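## Task

Pick up the small yellow sponge on the desk and set it on the counter that lies behind the shelving, without moving the stacked cartons. Only if those cartons cut off every route to the counter, set the sponge on top of the low shelf instead. The low shelf must still stand upright at the end, the robot must not topple or finish leaning, and the sponge must stay where it is put without the robot holding it.

## Robot and tools

Robot: a two-armed mobile base with a central column and a tilting head. Folded, it measures 0.73 m long, 0.62 m wide and 1.88 m tall; its front sits 0.40 m ahead of the column. It drives forward/back and turns in place only, never sideways. Loose objects may occasionally be nudged by outside pushes.

Frames: the base frame has its origin on the floor below the column, between the drive wheels; x forward, y left, z up. left_hand and right_hand are reported in this frame as the point where the fingers join (tips are 8 mm further); the hand's z axis runs along the fingers and its y axis across the opening. Odometry is the base frame as it was at scene start; it counts wheel rotation, so slip looks like motion. Heading is positive leftward, -3.142 to 3.142.

execute_actions: argument actions is a list holding zero or one action. An action may contain base, joints, or both, plus optional speeds. base holds exactly one of translate_m (metres, relative drive from the current spot, forward positive, -3 to 3) or rotate_rad (radians, relative in-place turn, left/counter-clockwise positive, -3.2 to 3.2). joints is a single dictionary for both arms and head, keyed by joint name, each value an absolute target: head_tilt_rad (-0.61 to 1.308, 0 level, positive looks down); left_joint1_rad..left_joint6_rad and right_joint1_rad..right_joint6_rad in radians (joint1 -2.879 to 2.879, joint2 0 to 3.141, joint3 0 to 3.019, joint4 -1.692 to 1.57, joint5 -1.57 to 1.57, joint6 -2.094 to 2.094); left_gripper_m and right_gripper_m as fingertip separation in metres, 0 to 0.093. speeds caps translate_m (0.05 to 0.8 m/s) or rotate_rad (0.1 to 1 rad/s) for that action; the top of each range is the default, and speeds does not slow the arms. A base move that would need more than about 8.7 s at its cap is refused; any unknown key or out-of-range number rejects the whole call with no motion. cameras chooses images: cam_head_left, cam_head_right, cam_left_wrist, cam_right_wrist, nav_camera, or all; omitted/null means all, [] means none. An empty actions list just reports state and pictures. Omitted joints may still be driving toward earlier targets.

wait: seconds from 0 to 10; nothing new is commanded and the scene continues. zoom_image: camera plus region [x0, y0, x1, y1] in pixels of that camera's latest full image (origin top-left, at most 504 by 504). finished_scene: pass the current scene number; irreversible, and its result says whether the goal was met and gives the next task.

Arm geometry (typical): with joint1 at -1.57 (left) or 1.57 (right) and joints 5, 6 at 0, the arm moves in a vertical plane straight ahead, 0.23 m to that side of the column. Let a = j2 - 0.35, b = 1.05 + j2 - j3, c = b - j4 (c = 1.57 means fingers point down). The hand is then 0.12 + 0.39 sin a + 0.38 cos b + 0.25 cos c m ahead and 1.46 + 0.39 cos a - 0.38 sin b - 0.25 sin c m up; e.g. j2, j3, j4 = 0.93, 0.78, 0.14 gives 0.60 ahead, 1.21 up. Reality usually lands up to 5 cm lower and nearer (about 12 cm with heavy or distant loads); trust left_hand/right_hand. Reach is about 1 m from the shoulder, lowest about 0.47 m up; the floor is out of reach. Light objects (up to 0.3 kg) can be held fingers-down 0.65 to 1.6 m up out to 0.6 m ahead. joint5 positive swings the hand to the robot's right; joint6 positive rolls clockwise viewed from behind.

Gripping: fingers are 7 cm long; outer span is 1 cm wider than the opening at the tips, 5 cm at the base; hand body 10 by 7 cm. Command an opening smaller than the object; off_target is then expected. A reading staying 0.002 m or more above the target means something is held. Small target changes (under about 0.03 rad, 0.08 for joints 2 and 3) may not move a joint. For gentle contact, step about 0.05 rad per call from your previous target.

Result lines: base_status and joint_status give done, off_target, contact_stop (base only, a stalled wheel), time_out, not_followed, or limit_stop_at_motor_heat. joint command not followed with a cause: line means a safety check blocked an arm near the other arm, the body, or an object; move the involved joints at least 0.05 rad back, move the other arm away, or drive off. on_its_own shows uncommanded activity; its held at value is a target, not a position. A blocked arm keeps pushing; relieve it by resending its reported positions (a held load sinks slightly each time). motor_effort lists left_wheel and right_wheel in percent, peak in brackets, positive pushing forward. turned_by_wheels vs turned_by_imu differing by over about 4% and at least 0.05 rad means a collision or slip. base_tilt is in degrees (forward, right). wheel_motors_off = 1 means the wheels were cut after about 3 s of hard pushing and will not hold for 2 s. If a call reports a stop, your remaining calls in that reply are skipped.

Cameras: head cameras look ahead, tilted down by about head_tilt_rad; wrist cameras sit 0.10 m behind the fingertips looking along the fingers, angled 0.62 rad toward the hand's +x; nav_camera looks forward from 0.23 m up. Calibration numbers are given; treat them as approximate.

Avoid: shoving the stacked cartons or the low shelf, dropping or flinging items, base collisions (back off 0.05 m after a contact_stop before turning), table edges 0.30 to 1.20 m high hitting the column, the arms striking or pressing each other, prolonged arm pushing or load holding that overheats motors, and tipping the robot. Release the item so it rests on its own before finishing.

Each tool is called after "Emit:" as name([rows], argument=value, ...), one row to a line, values as JSON.

## Session

Emit:
execute_actions(actions=[])

Scene clock: 0.00 s.
Joint torques (N m, as the arm reports them, + toward a larger angle): no reading
base_odometry: x=+0.000 y=+0.000 heading=+0.000 (m, m, rad; odometry frame)
turned_by_wheels: +0.000 (rad since the last result)
turned_by_imu: +0.000 (rad since the last result)
base_tilt: forward=+0.9 right=-0.5 (deg)
base_status: not commanded
joint_positions: head_tilt_rad=+0.868 left_joint1_rad=-1.580 left_joint2_rad=+0.920 left_joint3_rad=+0.407 left_joint4_rad=-0.981 left_joint5_rad=+0.020 left_joint6_rad=-0.029 left_gripper_m=+0.094 right_joint1_rad=+1.555 right_joint2_rad=+0.856 right_joint3_rad=+0.396 right_joint4_rad=-0.981 right_joint5_rad=-0.039 right_joint6_rad=+0.010 right_gripper_m=+0.095
joint_status: not commanded
wheel_motors_off: 0
motor_effort: left_wheel=+1 right_wheel=+0 (%)
left_hand: x=+0.1340 y=+0.2193 z=+1.2588 quat_wxyz=(+0.467, +0.014, -0.884, +0.004) (m; base frame)
right_hand: x=+0.1408 y=-0.2220 z=+1.2617 quat_wxyz=(+0.443, -0.019, -0.896, -0.011) (m; base frame)
pictures: cam_head_left, cam_head_right, cam_left_wrist, cam_right_wrist, nav_camera
camera_calibration (this result's frames):
cam_head_left: T_world_to_cam=[[0.04002, -0.998231, -0.0439739, 0.0938464], [-0.820487, -0.00771357, -0.571613, 0.918773], [0.570262, 0.058956, -0.819344, 1.16927], [0, 0, 0, 1]] pos_world=[0.0832977, 0.0318321, 1.48734]
cam_head_right: T_world_to_cam=[[0.026325, -0.999046, -0.0348374, 0.00945073], [-0.821342, -0.00175111, -0.570434, 0.92062], [0.569829, 0.0436301, -0.820604, 1.1649], [0, 0, 0, 1]] pos_world=[0.0921013, -0.0397709, 1.4814]
cam_left_wrist: T_world_to_cam=[[0.00989124, -0.999946, 0.00327289, 0.215351], [0.0264262, 0.0035333, 0.999645, -1.25758], [-0.999602, -0.00980124, 0.0264597, 0.22413], [0, 0, 0, 1]] pos_world=[0.255144, 0.22198, 1.2505]
cam_right_wrist: T_world_to_cam=[[-0.0435515, -0.998997, 0.0104101, -0.230903], [-0.0226854, 0.0114062, 0.999678, -1.25591], [-0.998794, 0.0433013, -0.0231594, 0.300965], [0, 0, 0, 1]] pos_world=[0.262055, -0.229378, 1.26488]
Images, in order (width x height): cam_head_left 504x504, cam_head_right 504x504, cam_left_wrist 504x504, cam_right_wrist 504x504, nav_camera 504x504.

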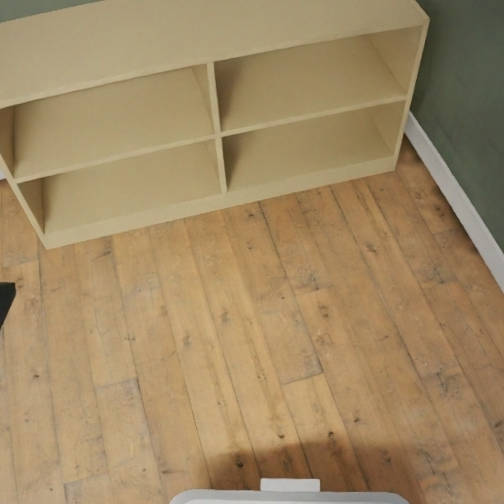

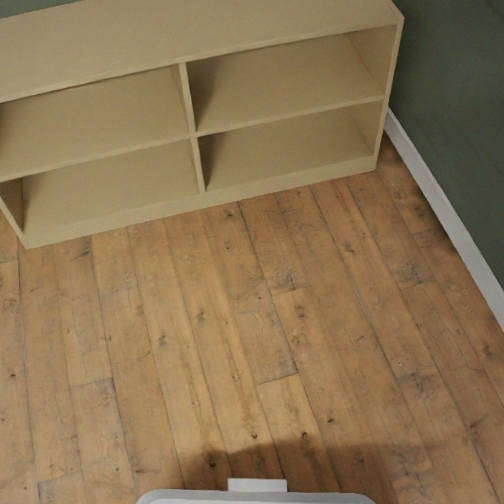

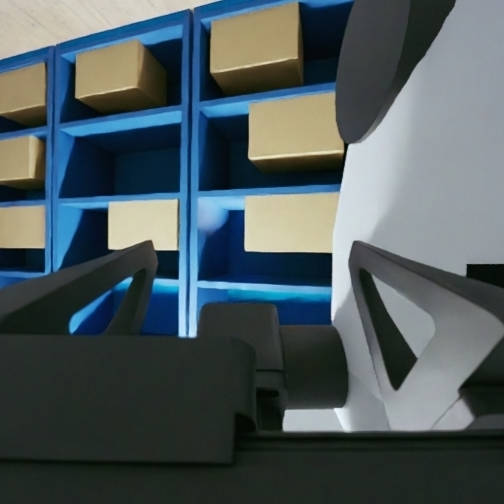

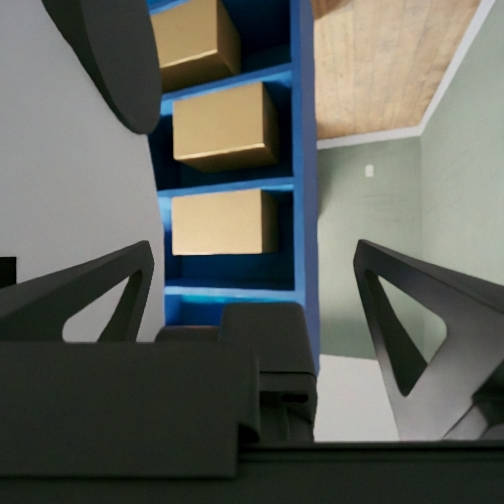

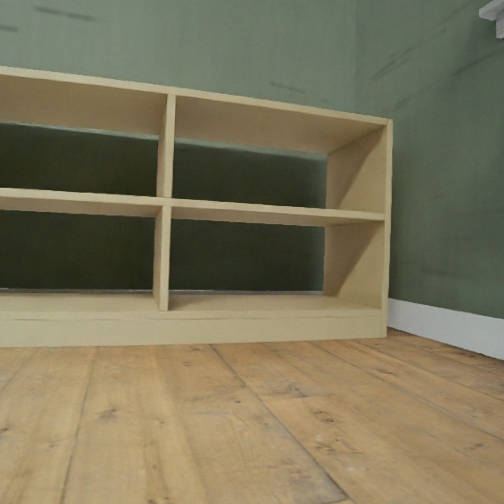

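Emit:
execute_actions([
  {"base": {"rotate_rad": 1.1}, "joints": {"head_tilt_rad": 0.45}},
], cameras=["cam_head_left", "cam_head_right", "nav_camera", "cam_left_wrist", "cam_right_wrist"])

Scene clock: 3.37 s.
Joint torques (N m, as the arm reports them, + toward a larger angle): left_arm=[-1.75 -7.99 -1.11 -1.4   0.05  0.01] | right_arm=[-1.15 -6.69 -1.27 -1.74  0.01  0.04]
base_odometry: x=+0.000 y=+0.000 heading=+1.100 (m, m, rad; odometry frame)
turned_by_wheels: +1.100 (rad since the last result)
turned_by_imu: +1.104 (rad since the last result)
base_tilt: forward=+1.0 right=-0.5 (deg)
base_status: done
joint_positions: head_tilt_rad=+0.468 left_joint1_rad=-1.580 left_joint2_rad=+0.920 left_joint3_rad=+0.407 left_joint4_rad=-0.981 left_joint5_rad=+0.020 left_joint6_rad=-0.029 left_gripper_m=+0.094 right_joint1_rad=+1.555 right_joint2_rad=+0.856 right_joint3_rad=+0.396 right_joint4_rad=-0.981 right_joint5_rad=-0.039 right_joint6_rad=+0.010 right_gripper_m=+0.095
joint_status: all done
wheel_motors_off: 0
motor_effort: left_wheel=-2(37) right_wheel=+3(28) (%)
left_hand: x=+0.1340 y=+0.2193 z=+1.2588 quat_wxyz=(+0.467, +0.014, -0.884, +0.004) (m; base frame)
right_hand: x=+0.1408 y=-0.2220 z=+1.2617 quat_wxyz=(+0.443, -0.019, -0.896, -0.011) (m; base frame)
pictures: cam_head_left, cam_head_right, cam_left_wrist, cam_right_wrist, nav_camera
camera_calibration (this result's frames):
cam_head_left: T_world_to_cam=[[0.0539735, -0.998231, -0.0249432, 0.0638415], [-0.533517, -0.00771357, -0.845754, 1.3266], [0.844066, 0.058956, -0.532989, 0.714589], [0, 0, 0, 1]] pos_world=[0.101159, 0.0318321, 1.50444]
cam_head_right: T_world_to_cam=[[0.0378031, -0.999046, -0.0218535, -0.0111183], [-0.534762, -0.00175111, -0.845001, 1.32912], [0.844157, 0.0436301, -0.534318, 0.710303], [0, 0, 0, 1]] pos_world=[0.111579, -0.0397709, 1.5024]
cam_left_wrist: T_world_to_cam=[[0.00989124, -0.999946, 0.00327289, 0.215351], [0.0264262, 0.0035333, 0.999645, -1.25758], [-0.999602, -0.00980124, 0.0264597, 0.22413], [0, 0, 0, 1]] pos_world=[0.255144, 0.22198, 1.2505]
cam_right_wrist: T_world_to_cam=[[-0.0435515, -0.998997, 0.0104101, -0.230903], [-0.0226854, 0.0114062, 0.999678, -1.25591], [-0.998794, 0.0433013, -0.0231594, 0.300965], [0, 0, 0, 1]] pos_world=[0.262055, -0.229378, 1.26488]
Images, in order (width x height): cam_head_left 504x504, cam_head_right 504x504, cam_left_wrist 504x504, cam_right_wrist 504x504, nav_camera 504x504.

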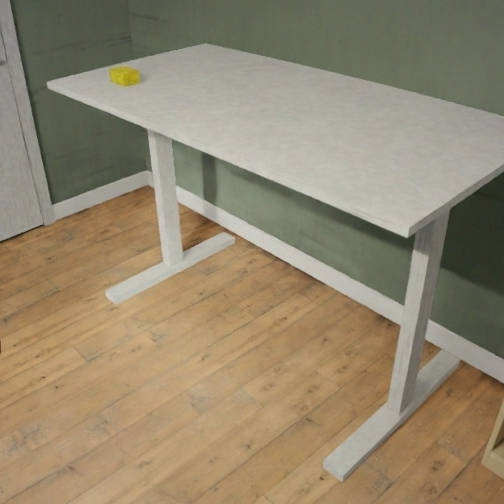

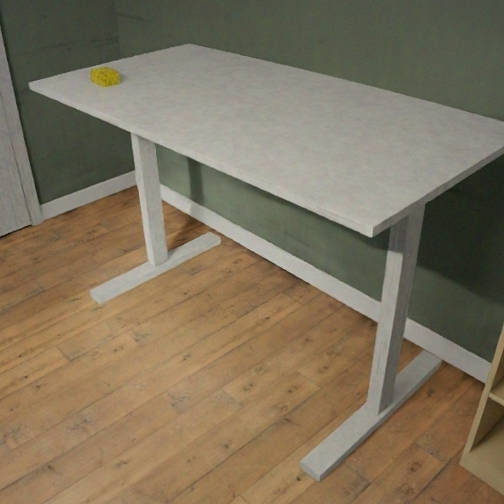

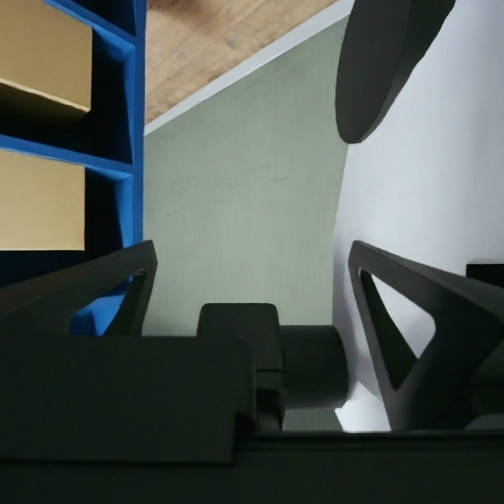

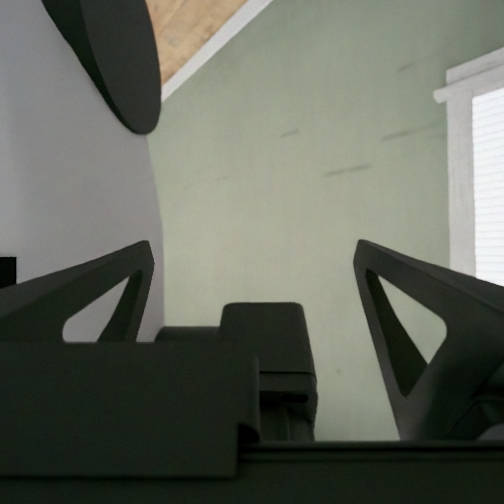

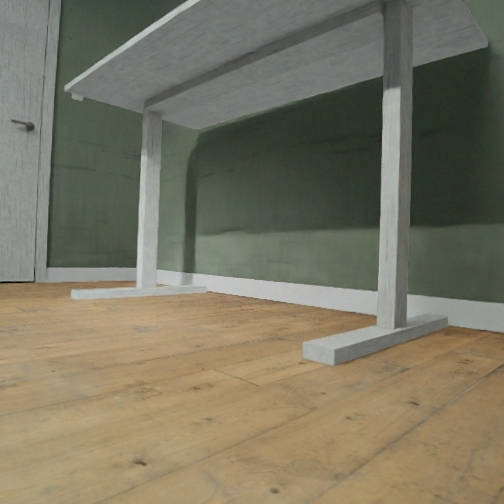

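Emit:
execute_actions([
  {"base": {"rotate_rad": 0.6}, "joints": {"head_tilt_rad": 0.4}},
], cameras=["cam_head_left", "nav_camera"])

Emit:
execute_actions([
  {"base": {"translate_m": 1.74}},
], cameras=["cam_head_left", "cam_left_wrist", "cam_right_wrist"])

Emit:
execute_actions([
  {"base": {"rotate_rad": -1.37}, "joints": {"head_tilt_rad": 0.65}},
])

Scene clock: 7.07 s.
Joint torques (N m, as the arm reports them, + toward a larger angle): left_arm=[-1.66 -7.63 -1.14 -1.36  0.05  0.  ] | right_arm=[-0.92 -6.78 -1.34 -1.8   0.03  0.01]
base_odometry: x=+0.000 y=+0.000 heading=+1.699 (m, m, rad; odometry frame)
turned_by_wheels: +0.599 (rad since the last result)
turned_by_imu: +0.603 (rad since the last result)
base_tilt: forward=+1.0 right=-0.5 (deg)
base_status: done
joint_positions: head_tilt_rad=+0.419 left_joint1_rad=-1.580 left_joint2_rad=+0.920 left_joint3_rad=+0.407 left_joint4_rad=-0.981 left_joint5_rad=+0.020 left_joint6_rad=-0.029 left_gripper_m=+0.094 right_joint1_rad=+1.555 right_joint2_rad=+0.856 right_joint3_rad=+0.396 right_joint4_rad=-0.981 right_joint5_rad=-0.039 right_joint6_rad=+0.010 right_gripper_m=+0.095
joint_status: all done
wheel_motors_off: 0
motor_effort: left_wheel=-3(26) right_wheel=+3(25) (%)
left_hand: x=+0.1340 y=+0.2193 z=+1.2588 quat_wxyz=(+0.467, +0.014, -0.884, +0.004) (m; base frame)
right_hand: x=+0.1408 y=-0.2220 z=+1.2617 quat_wxyz=(+0.443, -0.019, -0.896, -0.011) (m; base frame)
pictures: cam_head_left, nav_camera
camera_calibration (this result's frames):
cam_head_left: T_world_to_cam=[[0.0551458, -0.998231, -0.0222316, 0.059607], [-0.49085, -0.00771357, -0.87121, 1.36367], [0.869497, 0.058956, -0.490407, 0.64774], [0, 0, 0, 1]] pos_world=[0.102862, 0.0318321, 1.50703]
Images, in order (width x height): cam_head_left 504x504, nav_camera 504x504.

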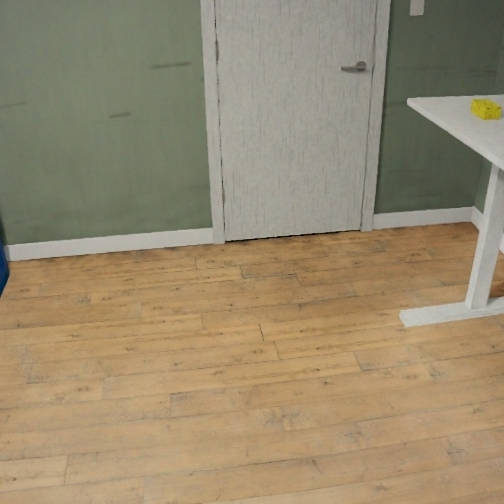

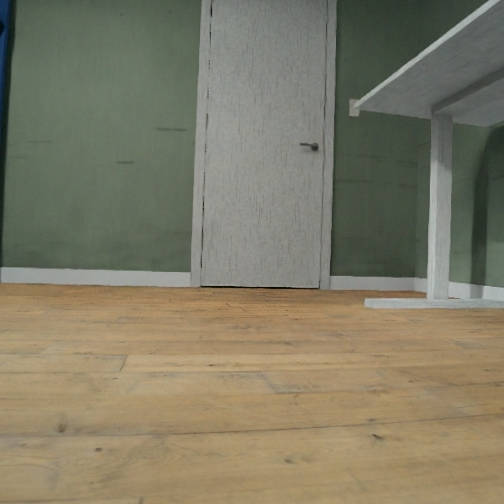

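Scene clock: 11.10 s.
Joint torques (N m, as the arm reports them, + toward a larger angle): left_arm=[-1.61 -7.39 -1.16 -1.32  0.06  0.02] | right_arm=[-1.25 -6.65 -1.33 -1.73  0.    0.04]
base_odometry: x=-0.222 y=+1.726 heading=+1.699 (m, m, rad; odometry frame)
turned_by_wheels: +0.000 (rad since the last result)
turned_by_imu: +0.005 (rad since the last result)
base_tilt: forward=+1.0 right=-0.5 (deg)
base_status: done
joint_positions: head_tilt_rad=+0.418 left_joint1_rad=-1.580 left_joint2_rad=+0.920 left_joint3_rad=+0.407 left_joint4_rad=-0.981 left_joint5_rad=+0.020 left_joint6_rad=-0.029 left_gripper_m=+0.094 right_joint1_rad=+1.555 right_joint2_rad=+0.856 right_joint3_rad=+0.397 right_joint4_rad=-0.981 right_joint5_rad=-0.039 right_joint6_rad=+0.010 right_gripper_m=+0.095
joint_status: not commanded
wheel_motors_off: 0
motor_effort: left_wheel=+0(44) right_wheel=+0(52) (%)
left_hand: x=+0.1342 y=+0.2193 z=+1.2587 quat_wxyz=(+0.466, +0.014, -0.884, +0.004) (m; base frame)
right_hand: x=+0.1413 y=-0.2220 z=+1.2616 quat_wxyz=(+0.442, -0.019, -0.897, -0.011) (m; base frame)
pictures: cam_head_left, cam_left_wrist, cam_right_wrist
camera_calibration (this result's frames):
cam_head_left: T_world_to_cam=[[0.0551558, -0.998231, -0.0222068, 0.0595683], [-0.490458, -0.00771357, -0.871431, 1.36399], [0.869717, 0.058956, -0.490016, 0.647128], [0, 0, 0, 1]] pos_world=[0.102877, 0.0318321, 1.50705]
cam_left_wrist: T_world_to_cam=[[0.00989303, -0.999946, 0.00327841, 0.215341], [0.0260449, 0.00353514, 0.999655, -1.25747], [-0.999612, -0.00980423, 0.0260785, 0.224812], [0, 0, 0, 1]] pos_world=[0.255345, 0.221978, 1.25047]
cam_right_wrist: T_world_to_cam=[[-0.0435488, -0.998997, 0.010383, -0.230855], [-0.0234481, 0.0114121, 0.99966, -1.25564], [-0.998776, 0.0432906, -0.0239216, 0.302324], [0, 0, 0, 1]] pos_world=[0.262458, -0.229382, 1.26484]
Images, in order (width x height): cam_head_left 504x504, cam_left_wrist 504x504, cam_right_wrist 504x504.

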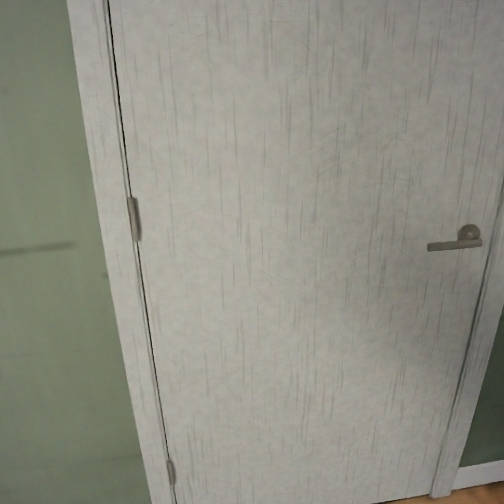

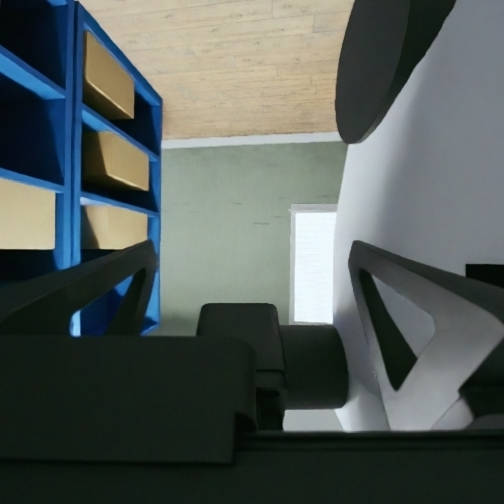

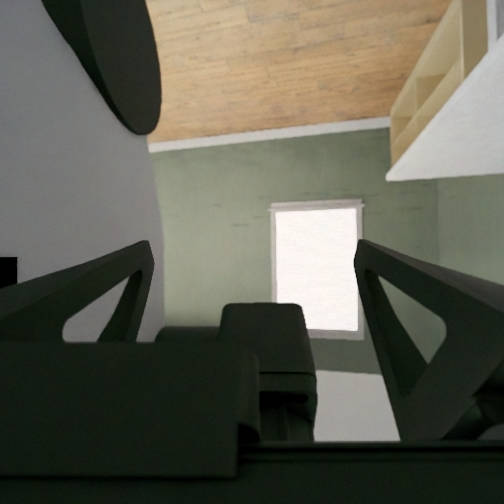

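Scene clock: 13.80 s.
Joint torques (N m, as the arm reports them, + toward a larger angle): left_arm=[-1.67 -7.45 -1.12 -1.29  0.05  0.01] | right_arm=[-1.18 -6.88 -1.41 -1.74  0.03  0.02]
base_odometry: x=-0.223 y=+1.726 heading=+0.329 (m, m, rad; odometry frame)
turned_by_wheels: -1.370 (rad since the last result)
turned_by_imu: -1.377 (rad since the last result)
base_tilt: forward=+1.0 right=-0.6 (deg)
base_status: done
joint_positions: head_tilt_rad=+0.653 left_joint1_rad=-1.580 left_joint2_rad=+0.920 left_joint3_rad=+0.407 left_joint4_rad=-0.981 left_joint5_rad=+0.020 left_joint6_rad=-0.029 left_gripper_m=+0.094 right_joint1_rad=+1.555 right_joint2_rad=+0.856 right_joint3_rad=+0.397 right_joint4_rad=-0.981 right_joint5_rad=-0.039 right_joint6_rad=+0.010 right_gripper_m=+0.095
joint_status: all done
wheel_motors_off: 0
motor_effort: left_wheel=+2(29) right_wheel=-3(38) (%)
left_hand: x=+0.1342 y=+0.2193 z=+1.2587 quat_wxyz=(+0.466, +0.014, -0.884, +0.004) (m; base frame)
right_hand: x=+0.1413 y=-0.2220 z=+1.2616 quat_wxyz=(+0.442, -0.019, -0.897, -0.011) (m; base frame)
pictures: cam_head_left, cam_head_right, cam_left_wrist, cam_right_wrist, nav_camera
camera_calibration (this result's frames):
cam_head_left: T_world_to_cam=[[0.0484829, -0.998231, -0.0344196, 0.0787096], [-0.67959, -0.00771357, -0.733552, 1.16111], [0.731989, 0.058956, -0.678761, 0.944682], [0, 0, 0, 1]] pos_world=[0.0937691, 0.0318321, 1.49566]
cam_head_right: T_world_to_cam=[[0.0331535, -0.999046, -0.0284164, -0.000778967], [-0.680676, -0.00175111, -0.732583, 1.1633], [0.731834, 0.0436301, -0.680085, 0.9404], [0, 0, 0, 1]] pos_world=[0.103637, -0.0397709, 1.49174]
cam_left_wrist: T_world_to_cam=[[0.00989303, -0.999946, 0.00327841, 0.215341], [0.0260449, 0.00353514, 0.999655, -1.25747], [-0.999612, -0.00980423, 0.0260785, 0.224812], [0, 0, 0, 1]] pos_world=[0.255345, 0.221978, 1.25047]
cam_right_wrist: T_world_to_cam=[[-0.0435488, -0.998997, 0.010383, -0.230855], [-0.0234481, 0.0114121, 0.99966, -1.25564], [-0.998776, 0.0432906, -0.0239216, 0.302324], [0, 0, 0, 1]] pos_world=[0.262458, -0.229382, 1.26484]
Images, in order (width x height): cam_head_left 504x504, cam_head_right 504x504, cam_left_wrist 504x504, cam_right_wrist 504x504, nav_camera 504x504.

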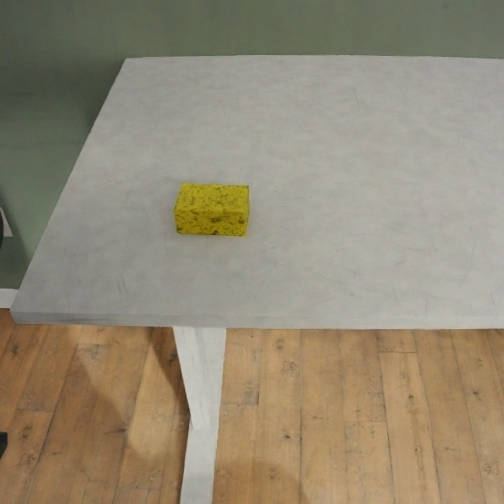

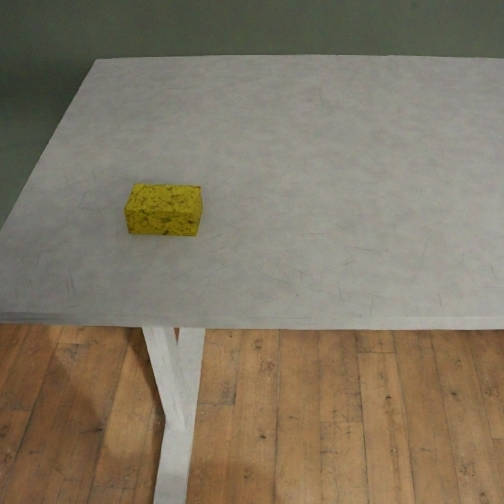

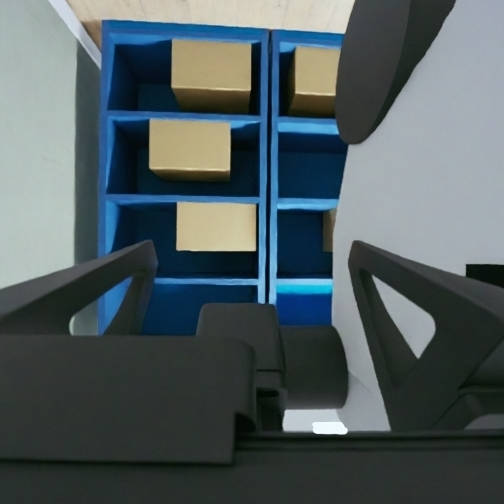

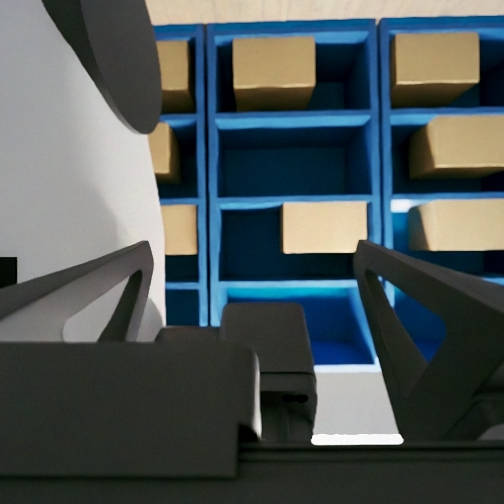

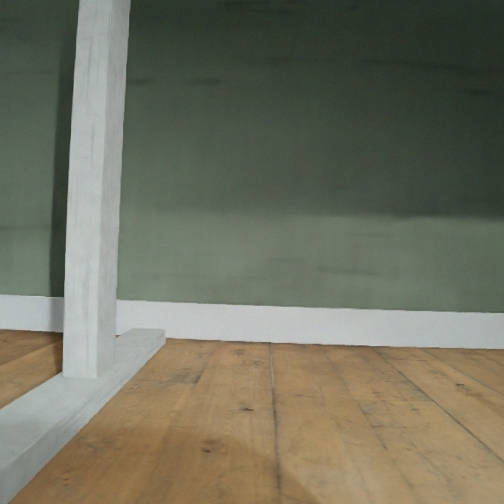

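Emit:
zoom_image(camera="cam_head_left", region=[150, 160, 280, 260])

Emit:
zoom_image(camera="cam_head_right", region=[100, 160, 230, 260])

Region (150, 160, 280, 260) of cam_head_left's 504x504 image, scaled by 3.877, with more detail than that image has; it fills the top 388 rows of this view, and the rest is white.

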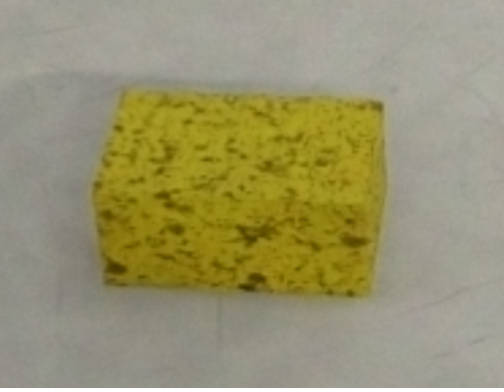

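Region (100, 160, 230, 260) of cam_head_right's 504x504 image, scaled by 3.877, with more detail than that image has; it fills the top 388 rows of this view, and the rest is white.

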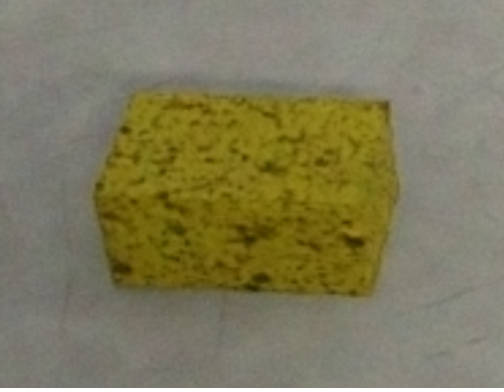

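Emit:
execute_actions([
  {"base": {"rotate_rad": -0.122}, "joints": {"left_joint1_rad": -1.57, "left_joint2_rad": 1.484, "left_joint3_rad": 1.61, "left_joint4_rad": -0.64, "left_joint5_rad": 0.0, "left_joint6_rad": -1.64, "left_gripper_m": 0.093}},
], cameras=["cam_head_left", "cam_left_wrist"])

Scene clock: 18.00 s.
Joint torques (N m, as the arm reports them, + toward a larger angle): left_arm=[ -1.09 -22.24   7.27   0.55  -0.17  -0.08] | right_arm=[-1.15 -6.88 -1.41 -1.72  0.    0.03]
base_odometry: x=-0.223 y=+1.726 heading=+0.208 (m, m, rad; odometry frame)
turned_by_wheels: -0.121 (rad since the last result)
turned_by_imu: -0.123 (rad since the last result)
base_tilt: forward=+1.0 right=-0.5 (deg)
base_status: done
joint_positions: head_tilt_rad=+0.653 left_joint1_rad=-1.578 left_joint2_rad=+1.488 left_joint3_rad=+1.597 left_joint4_rad=-0.642 left_joint5_rad=+0.002 left_joint6_rad=-1.630 left_gripper_m=+0.093 right_joint1_rad=+1.555 right_joint2_rad=+0.856 right_joint3_rad=+0.396 right_joint4_rad=-0.981 right_joint5_rad=-0.039 right_joint6_rad=+0.010 right_gripper_m=+0.095
joint_status: all done
wheel_motors_off: 0
motor_effort: left_wheel=+4(26) right_wheel=-4(26) (%)
left_hand: x=+0.6971 y=+0.2191 z=+1.0624 quat_wxyz=(+0.007, +0.726, -0.687, -0.001) (m; base frame)
right_hand: x=+0.1410 y=-0.2220 z=+1.2616 quat_wxyz=(+0.443, -0.019, -0.896, -0.011) (m; base frame)
pictures: cam_head_left, cam_left_wrist
camera_calibration (this result's frames):
cam_head_left: T_world_to_cam=[[0.0484804, -0.998231, -0.0344232, 0.0787153], [-0.679644, -0.00771357, -0.733502, 1.16104], [0.731939, 0.058956, -0.678815, 0.944767], [0, 0, 0, 1]] pos_world=[0.0937659, 0.0318321, 1.49566]
cam_left_wrist: T_world_to_cam=[[0.999045, 0.0383017, -0.0210154, -0.680938], [0.0432981, -0.803897, 0.59319, -0.479131], [0.00582598, -0.593534, -0.804788, 1.10237], [0, 0, 0, 1]] pos_world=[0.694611, 0.295201, 1.15708]
Images, in order (width x height): cam_head_left 504x504, cam_left_wrist 504x504.

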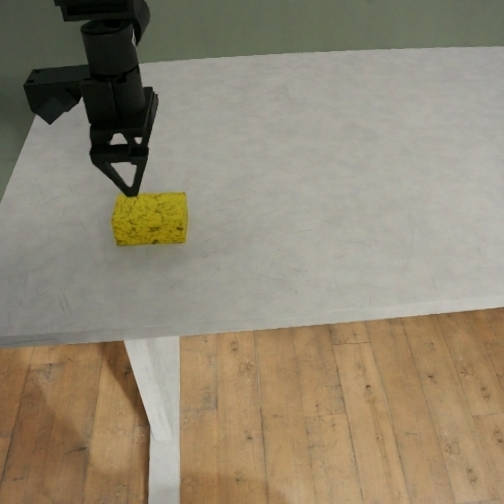

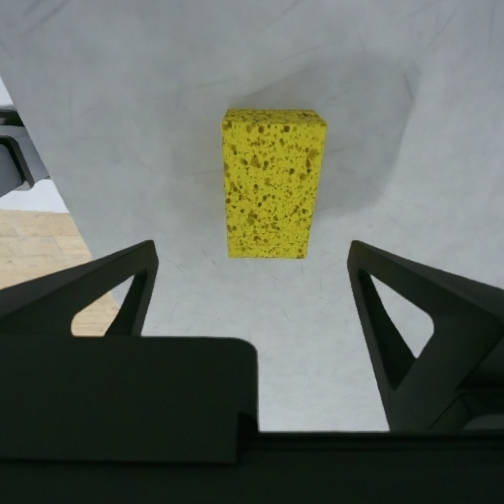

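Emit:
execute_actions([
  {"joints": {"left_joint2_rad": 1.61, "left_joint3_rad": 1.733, "left_joint4_rad": -0.628}},
], cameras=["cam_head_left", "cam_left_wrist"])

Scene clock: 19.80 s.
Joint torques (N m, as the arm reports them, + toward a larger angle): left_arm=[ -1.2  -21.39   8.04   0.69  -0.16  -0.08] | right_arm=[-1.59 -6.84 -1.29 -1.79  0.02  0.04]
base_odometry: x=-0.223 y=+1.726 heading=+0.208 (m, m, rad; odometry frame)
turned_by_wheels: +0.000 (rad since the last result)
turned_by_imu: +0.000 (rad since the last result)
base_tilt: forward=+1.0 right=-0.5 (deg)
base_status: not commanded
joint_positions: head_tilt_rad=+0.653 left_joint1_rad=-1.578 left_joint2_rad=+1.602 left_joint3_rad=+1.714 left_joint4_rad=-0.631 left_joint5_rad=+0.002 left_joint6_rad=-1.631 left_gripper_m=+0.093 right_joint1_rad=+1.555 right_joint2_rad=+0.856 right_joint3_rad=+0.396 right_joint4_rad=-0.981 right_joint5_rad=-0.039 right_joint6_rad=+0.010 right_gripper_m=+0.095
joint_status: all done
wheel_motors_off: 0
motor_effort: left_wheel=+7(6) right_wheel=-5(6) (%)
left_hand: x=+0.7176 y=+0.2188 z=+1.0223 quat_wxyz=(+0.002, +0.727, -0.687, +0.005) (m; base frame)
right_hand: x=+0.1410 y=-0.2220 z=+1.2616 quat_wxyz=(+0.443, -0.019, -0.896, -0.011) (m; base frame)
pictures: cam_head_left, cam_left_wrist
camera_calibration (this result's frames):
cam_head_left: T_world_to_cam=[[0.0484797, -0.998231, -0.0344242, 0.0787168], [-0.679658, -0.00771357, -0.733488, 1.16102], [0.731925, 0.058956, -0.67883, 0.94479], [0, 0, 0, 1]] pos_world=[0.093765, 0.0318321, 1.49566]
cam_left_wrist: T_world_to_cam=[[0.999226, 0.0387783, -0.00653762, -0.717341], [0.035081, -0.803846, 0.593802, -0.451253], [0.0177714, -0.593572, -0.804584, 1.061], [0, 0, 0, 1]] pos_world=[0.713761, 0.294859, 1.11693]
Images, in order (width x height): cam_head_left 504x504, cam_left_wrist 504x504.

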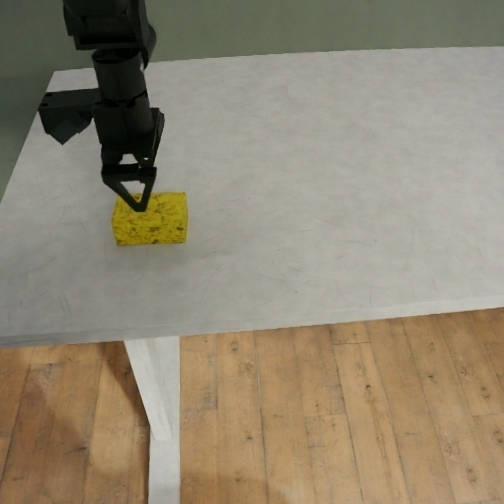

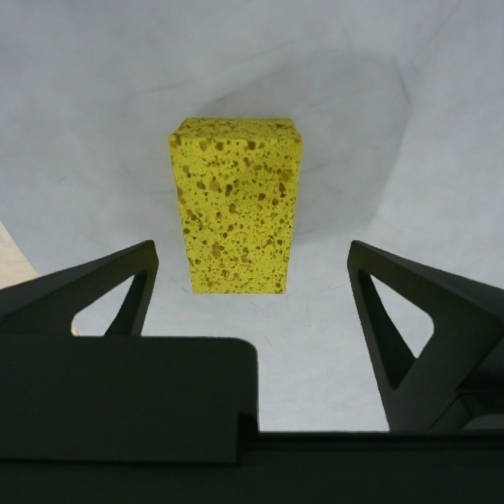

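Emit:
execute_actions([
  {"joints": {"left_joint2_rad": 1.662, "left_joint4_rad": -0.582}},
], cameras=["cam_left_wrist"])

Scene clock: 21.13 s.
Joint torques (N m, as the arm reports them, + toward a larger angle): left_arm=[ -1.07 -20.99   7.44   0.8   -0.17  -0.08] | right_arm=[-1.08 -7.07 -1.25 -1.84  0.03  0.04]
base_odometry: x=-0.223 y=+1.726 heading=+0.208 (m, m, rad; odometry frame)
turned_by_wheels: +0.000 (rad since the last result)
turned_by_imu: +0.000 (rad since the last result)
base_tilt: forward=+1.0 right=-0.5 (deg)
base_status: not commanded
joint_positions: head_tilt_rad=+0.653 left_joint1_rad=-1.578 left_joint2_rad=+1.650 left_joint3_rad=+1.714 left_joint4_rad=-0.587 left_joint5_rad=+0.002 left_joint6_rad=-1.631 left_gripper_m=+0.093 right_joint1_rad=+1.555 right_joint2_rad=+0.856 right_joint3_rad=+0.396 right_joint4_rad=-0.981 right_joint5_rad=-0.039 right_joint6_rad=+0.010 right_gripper_m=+0.095
joint_status: all done
wheel_motors_off: 0
motor_effort: left_wheel=+7(6) right_wheel=-5(6) (%)
left_hand: x=+0.7069 y=+0.2186 z=+0.9940 quat_wxyz=(+0.003, +0.727, -0.687, +0.003) (m; base frame)
right_hand: x=+0.1410 y=-0.2220 z=+1.2616 quat_wxyz=(+0.443, -0.019, -0.896, -0.011) (m; base frame)
pictures: cam_left_wrist
camera_calibration (this result's frames):
cam_left_wrist: T_world_to_cam=[[0.999191, 0.0387506, -0.0107298, -0.702573], [0.0375499, -0.803856, 0.593637, -0.43579], [0.0143786, -0.59356, -0.804661, 1.04084], [0, 0, 0, 1]] pos_world=[0.703403, 0.294711, 1.08868]
Images, in order (width x height): cam_left_wrist 504x504.

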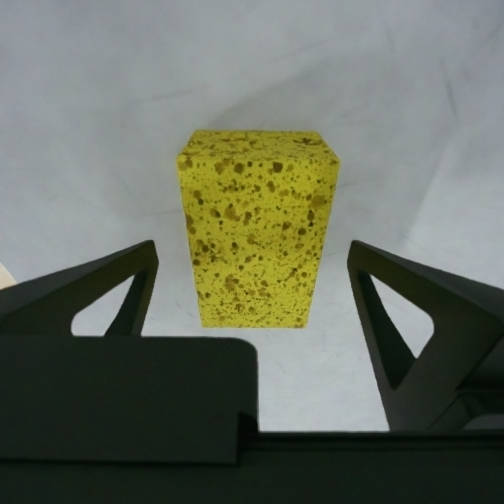

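Emit:
execute_actions([
  {"joints": {"left_joint2_rad": 1.71, "left_joint3_rad": 1.75, "left_joint4_rad": -0.535}},
], cameras=["cam_left_wrist", "cam_head_left"])

Scene clock: 22.03 s.
Joint torques (N m, as the arm reports them, + toward a larger angle): left_arm=[ -1.15 -20.76   7.79   0.75  -0.17  -0.09] | right_arm=[-0.76 -6.96 -1.4  -1.81  0.03  0.03]
base_odometry: x=-0.223 y=+1.726 heading=+0.208 (m, m, rad; odometry frame)
turned_by_wheels: +0.000 (rad since the last result)
turned_by_imu: +0.000 (rad since the last result)
base_tilt: forward=+1.0 right=-0.5 (deg)
base_status: not commanded
joint_positions: head_tilt_rad=+0.653 left_joint1_rad=-1.578 left_joint2_rad=+1.695 left_joint3_rad=+1.726 left_joint4_rad=-0.541 left_joint5_rad=+0.002 left_joint6_rad=-1.631 left_gripper_m=+0.093 right_joint1_rad=+1.555 right_joint2_rad=+0.856 right_joint3_rad=+0.396 right_joint4_rad=-0.981 right_joint5_rad=-0.039 right_joint6_rad=+0.010 right_gripper_m=+0.095
joint_status: all done
wheel_motors_off: 0
motor_effort: left_wheel=+7(7) right_wheel=-6(6) (%)
left_hand: x=+0.7036 y=+0.2185 z=+0.9701 quat_wxyz=(-0.001, +0.727, -0.687, +0.008) (m; base frame)
right_hand: x=+0.1410 y=-0.2220 z=+1.2616 quat_wxyz=(+0.443, -0.019, -0.896, -0.011) (m; base frame)
pictures: cam_head_left, cam_left_wrist
camera_calibration (this result's frames):
cam_head_left: T_world_to_cam=[[0.0484791, -0.998231, -0.034425, 0.0787181], [-0.679671, -0.00771357, -0.733477, 1.161], [0.731914, 0.058956, -0.678842, 0.94481], [0, 0, 0, 1]] pos_world=[0.0937642, 0.0318321, 1.49566]
cam_left_wrist: T_world_to_cam=[[0.999242, 0.0388391, 0.00260921, -0.712537], [0.029692, -0.803823, 0.594127, -0.416576], [0.0251727, -0.593599, -0.804367, 1.01373], [0, 0, 0, 1]] pos_world=[0.698848, 0.29457, 1.06477]
Images, in order (width x height): cam_head_left 504x504, cam_left_wrist 504x504.

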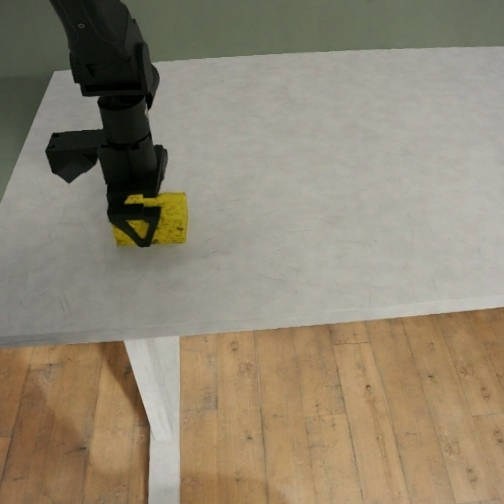

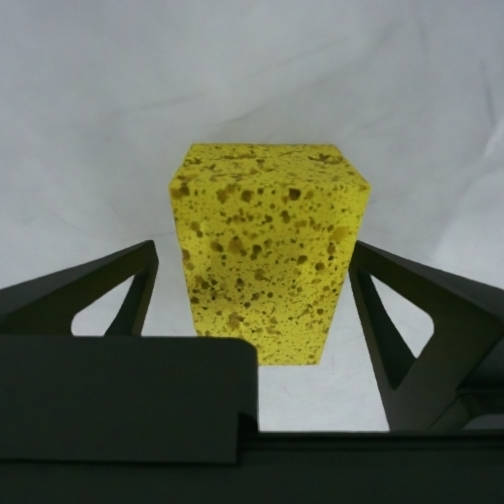

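Emit:
execute_actions([
  {"joints": {"left_gripper_m": 0.04}},
], cameras=["cam_left_wrist"])

Emit:
execute_actions([
  {"joints": {"left_joint2_rad": 1.5, "left_joint3_rad": 1.65, "left_joint4_rad": -0.66}},
], cameras=["cam_left_wrist", "cam_head_left"])

Scene clock: 22.87 s.
Joint torques (N m, as the arm reports them, + toward a larger angle): left_arm=[ -0.86 -20.87   7.77   0.74  -0.17  -0.08] | right_arm=[-1.36 -6.9  -1.28 -1.72  0.03  0.04]
base_odometry: x=-0.223 y=+1.726 heading=+0.208 (m, m, rad; odometry frame)
turned_by_wheels: +0.000 (rad since the last result)
turned_by_imu: +0.000 (rad since the last result)
base_tilt: forward=+1.0 right=-0.5 (deg)
base_status: not commanded
joint_positions: head_tilt_rad=+0.653 left_joint1_rad=-1.578 left_joint2_rad=+1.695 left_joint3_rad=+1.726 left_joint4_rad=-0.541 left_joint5_rad=+0.002 left_joint6_rad=-1.631 left_gripper_m=+0.059 right_joint1_rad=+1.555 right_joint2_rad=+0.856 right_joint3_rad=+0.396 right_joint4_rad=-0.981 right_joint5_rad=-0.039 right_joint6_rad=+0.010 right_gripper_m=+0.095
joint_status: left_gripper_m off_target (ended at +0.059, target +0.040)
wheel_motors_off: 0
motor_effort: left_wheel=+6(6) right_wheel=-5(5) (%)
left_hand: x=+0.7036 y=+0.2185 z=+0.9701 quat_wxyz=(-0.001, +0.727, -0.687, +0.008) (m; base frame)
right_hand: x=+0.1410 y=-0.2220 z=+1.2616 quat_wxyz=(+0.443, -0.019, -0.896, -0.011) (m; base frame)
pictures: cam_left_wrist
camera_calibration (this result's frames):
cam_left_wrist: T_world_to_cam=[[0.999242, 0.0388391, 0.00260921, -0.712537], [0.029692, -0.803823, 0.594127, -0.416576], [0.0251727, -0.593599, -0.804367, 1.01373], [0, 0, 0, 1]] pos_world=[0.698848, 0.29457, 1.06477]
Images, in order (width x height): cam_left_wrist 504x504.

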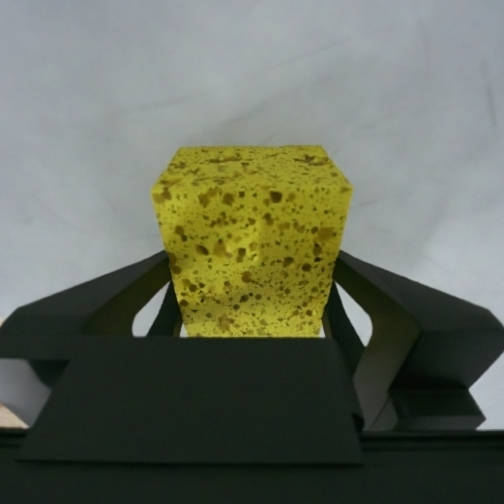

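Scene clock: 23.97 s.
Joint torques (N m, as the arm reports them, + toward a larger angle): left_arm=[ -1.09 -20.54   7.84   0.55  -0.15  -0.07] | right_arm=[-0.82 -7.15 -1.33 -1.66  0.01 -0.01]
base_odometry: x=-0.223 y=+1.726 heading=+0.208 (m, m, rad; odometry frame)
turned_by_wheels: +0.000 (rad since the last result)
turned_by_imu: +0.000 (rad since the last result)
base_tilt: forward=+1.0 right=-0.6 (deg)
base_status: not commanded
joint_positions: head_tilt_rad=+0.653 left_joint1_rad=-1.578 left_joint2_rad=+1.485 left_joint3_rad=+1.637 left_joint4_rad=-0.662 left_joint5_rad=+0.002 left_joint6_rad=-1.631 left_gripper_m=+0.059 right_joint1_rad=+1.555 right_joint2_rad=+0.856 right_joint3_rad=+0.396 right_joint4_rad=-0.981 right_joint5_rad=-0.039 right_joint6_rad=+0.010 right_gripper_m=+0.095
joint_status: all done
wheel_motors_off: 0
motor_effort: left_wheel=+7(8) right_wheel=-6(7) (%)
left_hand: x=+0.7158 y=+0.2191 z=+1.0736 quat_wxyz=(-0.001, +0.727, -0.687, +0.008) (m; base frame)
right_hand: x=+0.1410 y=-0.2220 z=+1.2616 quat_wxyz=(+0.443, -0.019, -0.896, -0.011) (m; base frame)
pictures: cam_head_left, cam_left_wrist
camera_calibration (this result's frames):
cam_head_left: T_world_to_cam=[[0.0484786, -0.998231, -0.0344257, 0.0787192], [-0.679681, -0.00771357, -0.733467, 1.16099], [0.731904, 0.058956, -0.678853, 0.944827], [0, 0, 0, 1]] pos_world=[0.0937636, 0.0318321, 1.49565]
cam_left_wrist: T_world_to_cam=[[0.999211, 0.0396039, 0.00298293, -0.725567], [0.0300848, -0.803793, 0.594148, -0.478219], [0.0259282, -0.593589, -0.80435, 1.09649], [0, 0, 0, 1]] pos_world=[0.710952, 0.295208, 1.16826]
Images, in order (width x height): cam_head_left 504x504, cam_left_wrist 504x504.

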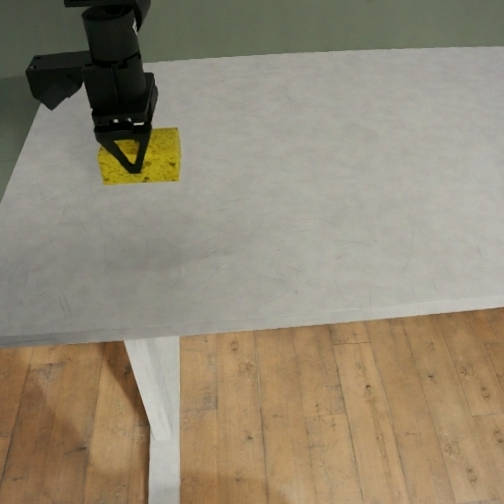

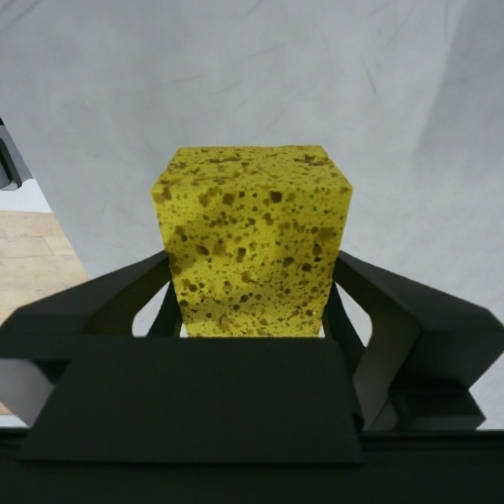

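Emit:
execute_actions([
  {"base": {"rotate_rad": -1.45}, "joints": {"left_joint2_rad": 0.95, "left_joint3_rad": 0.43, "left_joint4_rad": 0.0, "left_joint6_rad": 0.0, "head_tilt_rad": 0.45}},
], cameras=["cam_head_left", "cam_head_right", "nav_camera", "cam_left_wrist"])

Scene clock: 27.37 s.
Joint torques (N m, as the arm reports them, + toward a larger angle): left_arm=[ -1.57 -10.62   0.75   0.91  -0.04   0.1 ] | right_arm=[-0.75 -6.5  -1.27 -1.71  0.01  0.04]
base_odometry: x=-0.223 y=+1.726 heading=-1.241 (m, m, rad; odometry frame)
turned_by_wheels: -1.449 (rad since the last result)
turned_by_imu: -1.459 (rad since the last result)
base_tilt: forward=+1.0 right=-0.5 (deg)
base_status: done
joint_positions: head_tilt_rad=+0.468 left_joint1_rad=-1.571 left_joint2_rad=+0.960 left_joint3_rad=+0.430 left_joint4_rad=-0.008 left_joint5_rad=+0.002 left_joint6_rad=-0.009 left_gripper_m=+0.059 right_joint1_rad=+1.555 right_joint2_rad=+0.856 right_joint3_rad=+0.396 right_joint4_rad=-0.981 right_joint5_rad=-0.039 right_joint6_rad=+0.010 right_gripper_m=+0.095
joint_status: all done
wheel_motors_off: 0
motor_effort: left_wheel=+3(27) right_wheel=-2(25) (%)
left_hand: x=+0.3393 y=+0.2240 z=+1.1430 quat_wxyz=(+0.007, +0.004, -1.000, +0.001) (m; base frame)
right_hand: x=+0.1410 y=-0.2220 z=+1.2616 quat_wxyz=(+0.443, -0.019, -0.896, -0.011) (m; base frame)
pictures: cam_head_left, cam_head_right, cam_left_wrist, nav_camera
camera_calibration (this result's frames):
cam_head_left: T_world_to_cam=[[0.0539747, -0.998231, -0.0249407, 0.0638376], [-0.533477, -0.00771357, -0.845779, 1.32664], [0.84409, 0.058956, -0.53295, 0.714527], [0, 0, 0, 1]] pos_world=[0.101161, 0.0318321, 1.50444]
cam_head_right: T_world_to_cam=[[0.0378041, -0.999046, -0.0218517, -0.0111211], [-0.534723, -0.00175111, -0.845026, 1.32916], [0.844181, 0.0436301, -0.534279, 0.710242], [0, 0, 0, 1]] pos_world=[0.11158, -0.0397709, 1.5024]
cam_left_wrist: T_world_to_cam=[[-0.0084998, -0.999931, -0.00813229, 0.237704], [-0.801274, 0.0019453, 0.598294, -0.407311], [-0.598237, 0.0116016, -0.801235, 1.23756], [0, 0, 0, 1]] pos_world=[0.416006, 0.224122, 1.2372]
Images, in order (width x height): cam_head_left 504x504, cam_head_right 504x504, cam_left_wrist 504x504, nav_camera 504x504.

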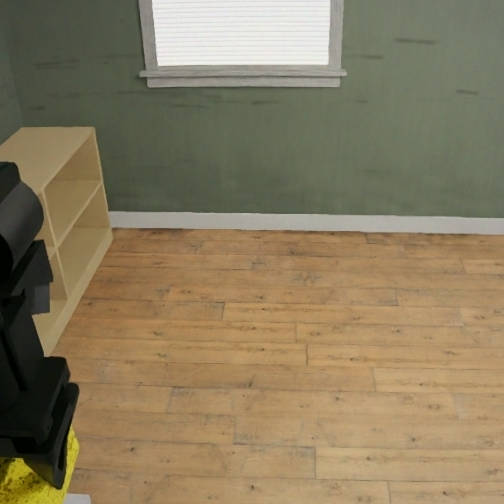

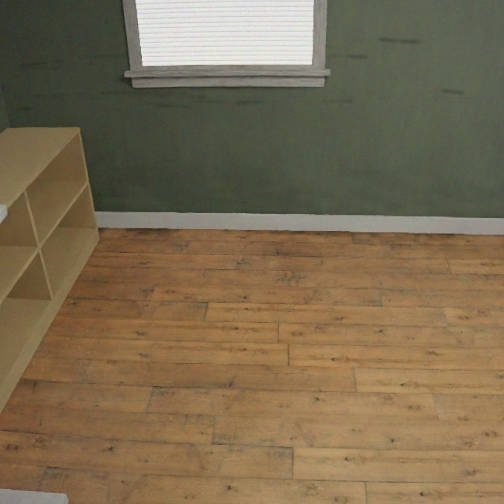

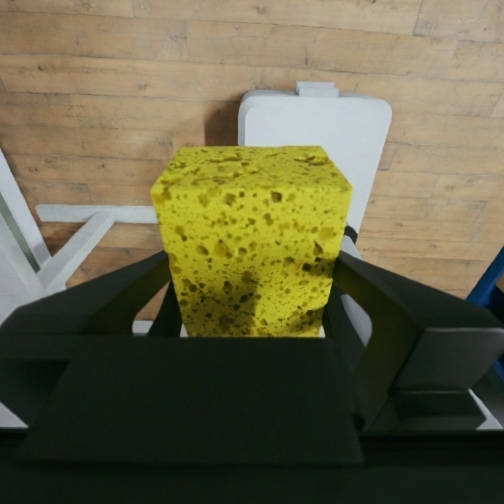

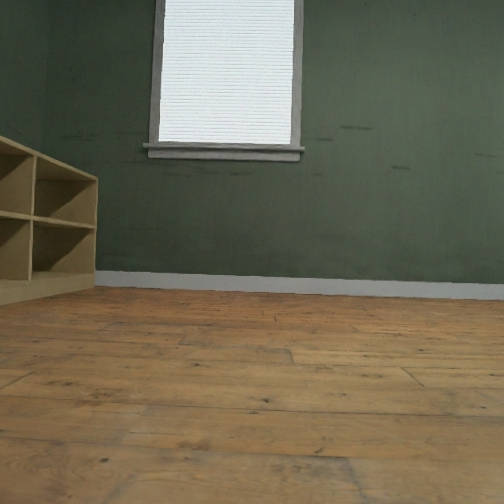

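Emit:
execute_actions([
  {"base": {"translate_m": 1.98}, "joints": {"head_tilt_rad": 0.9}},
], cameras=["cam_head_left", "cam_head_right"])

Scene clock: 32.07 s.
Joint torques (N m, as the arm reports them, + toward a larger angle): left_arm=[ -1.59 -10.41   0.49   0.88  -0.04   0.11] | right_arm=[-0.93 -6.63 -1.47 -1.73  0.03  0.05]
base_odometry: x=+0.418 y=-0.148 heading=-1.241 (m, m, rad; odometry frame)
turned_by_wheels: +0.000 (rad since the last result)
turned_by_imu: +0.005 (rad since the last result)
base_tilt: forward=+1.0 right=-0.5 (deg)
base_status: done
joint_positions: head_tilt_rad=+0.902 left_joint1_rad=-1.571 left_joint2_rad=+0.960 left_joint3_rad=+0.431 left_joint4_rad=-0.007 left_joint5_rad=+0.002 left_joint6_rad=-0.009 left_gripper_m=+0.059 right_joint1_rad=+1.555 right_joint2_rad=+0.856 right_joint3_rad=+0.397 right_joint4_rad=-0.981 right_joint5_rad=-0.039 right_joint6_rad=+0.010 right_gripper_m=+0.095
joint_status: all done
wheel_motors_off: 0
motor_effort: left_wheel=+0(54) right_wheel=+0(42) (%)
left_hand: x=+0.3406 y=+0.2240 z=+1.1430 quat_wxyz=(+0.006, +0.004, -1.000, +0.001) (m; base frame)
right_hand: x=+0.1415 y=-0.2220 z=+1.2615 quat_wxyz=(+0.442, -0.019, -0.897, -0.011) (m; base frame)
pictures: cam_head_left, cam_head_right
camera_calibration (this result's frames):
cam_head_left: T_world_to_cam=[[0.0385218, -0.998231, -0.0452921, 0.0959513], [-0.839208, -0.00771357, -0.543757, 0.876811], [0.542445, 0.058956, -0.83802, 1.19942], [0, 0, 0, 1]] pos_world=[0.0815118, 0.0318321, 1.48625]
cam_head_right: T_world_to_cam=[[0.0251411, -0.999046, -0.0357012, 0.0108402], [-0.840022, -0.00175111, -0.54255, 0.878613], [0.54197, 0.0436301, -0.839265, 1.19503], [0, 0, 0, 1]] pos_world=[0.0901113, -0.0397709, 1.48002]
Images, in order (width x height): cam_head_left 504x504, cam_head_right 504x504.

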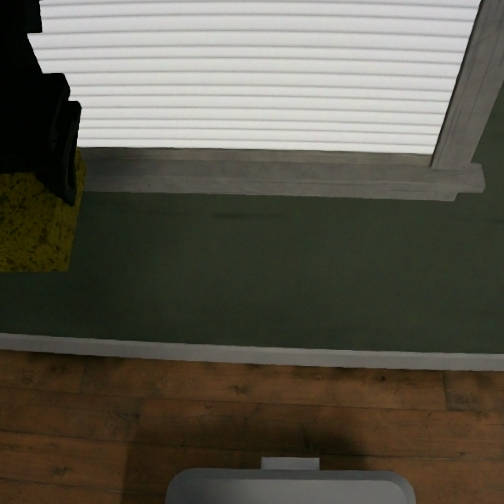

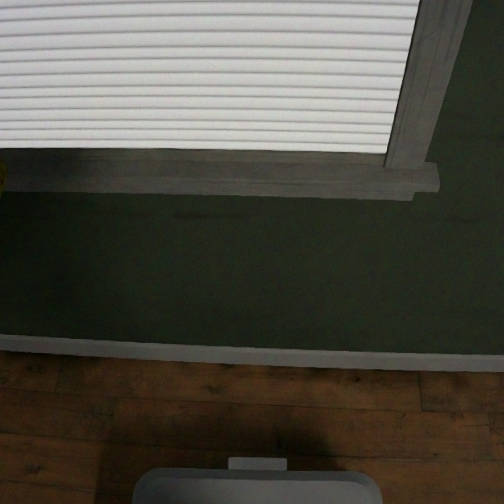

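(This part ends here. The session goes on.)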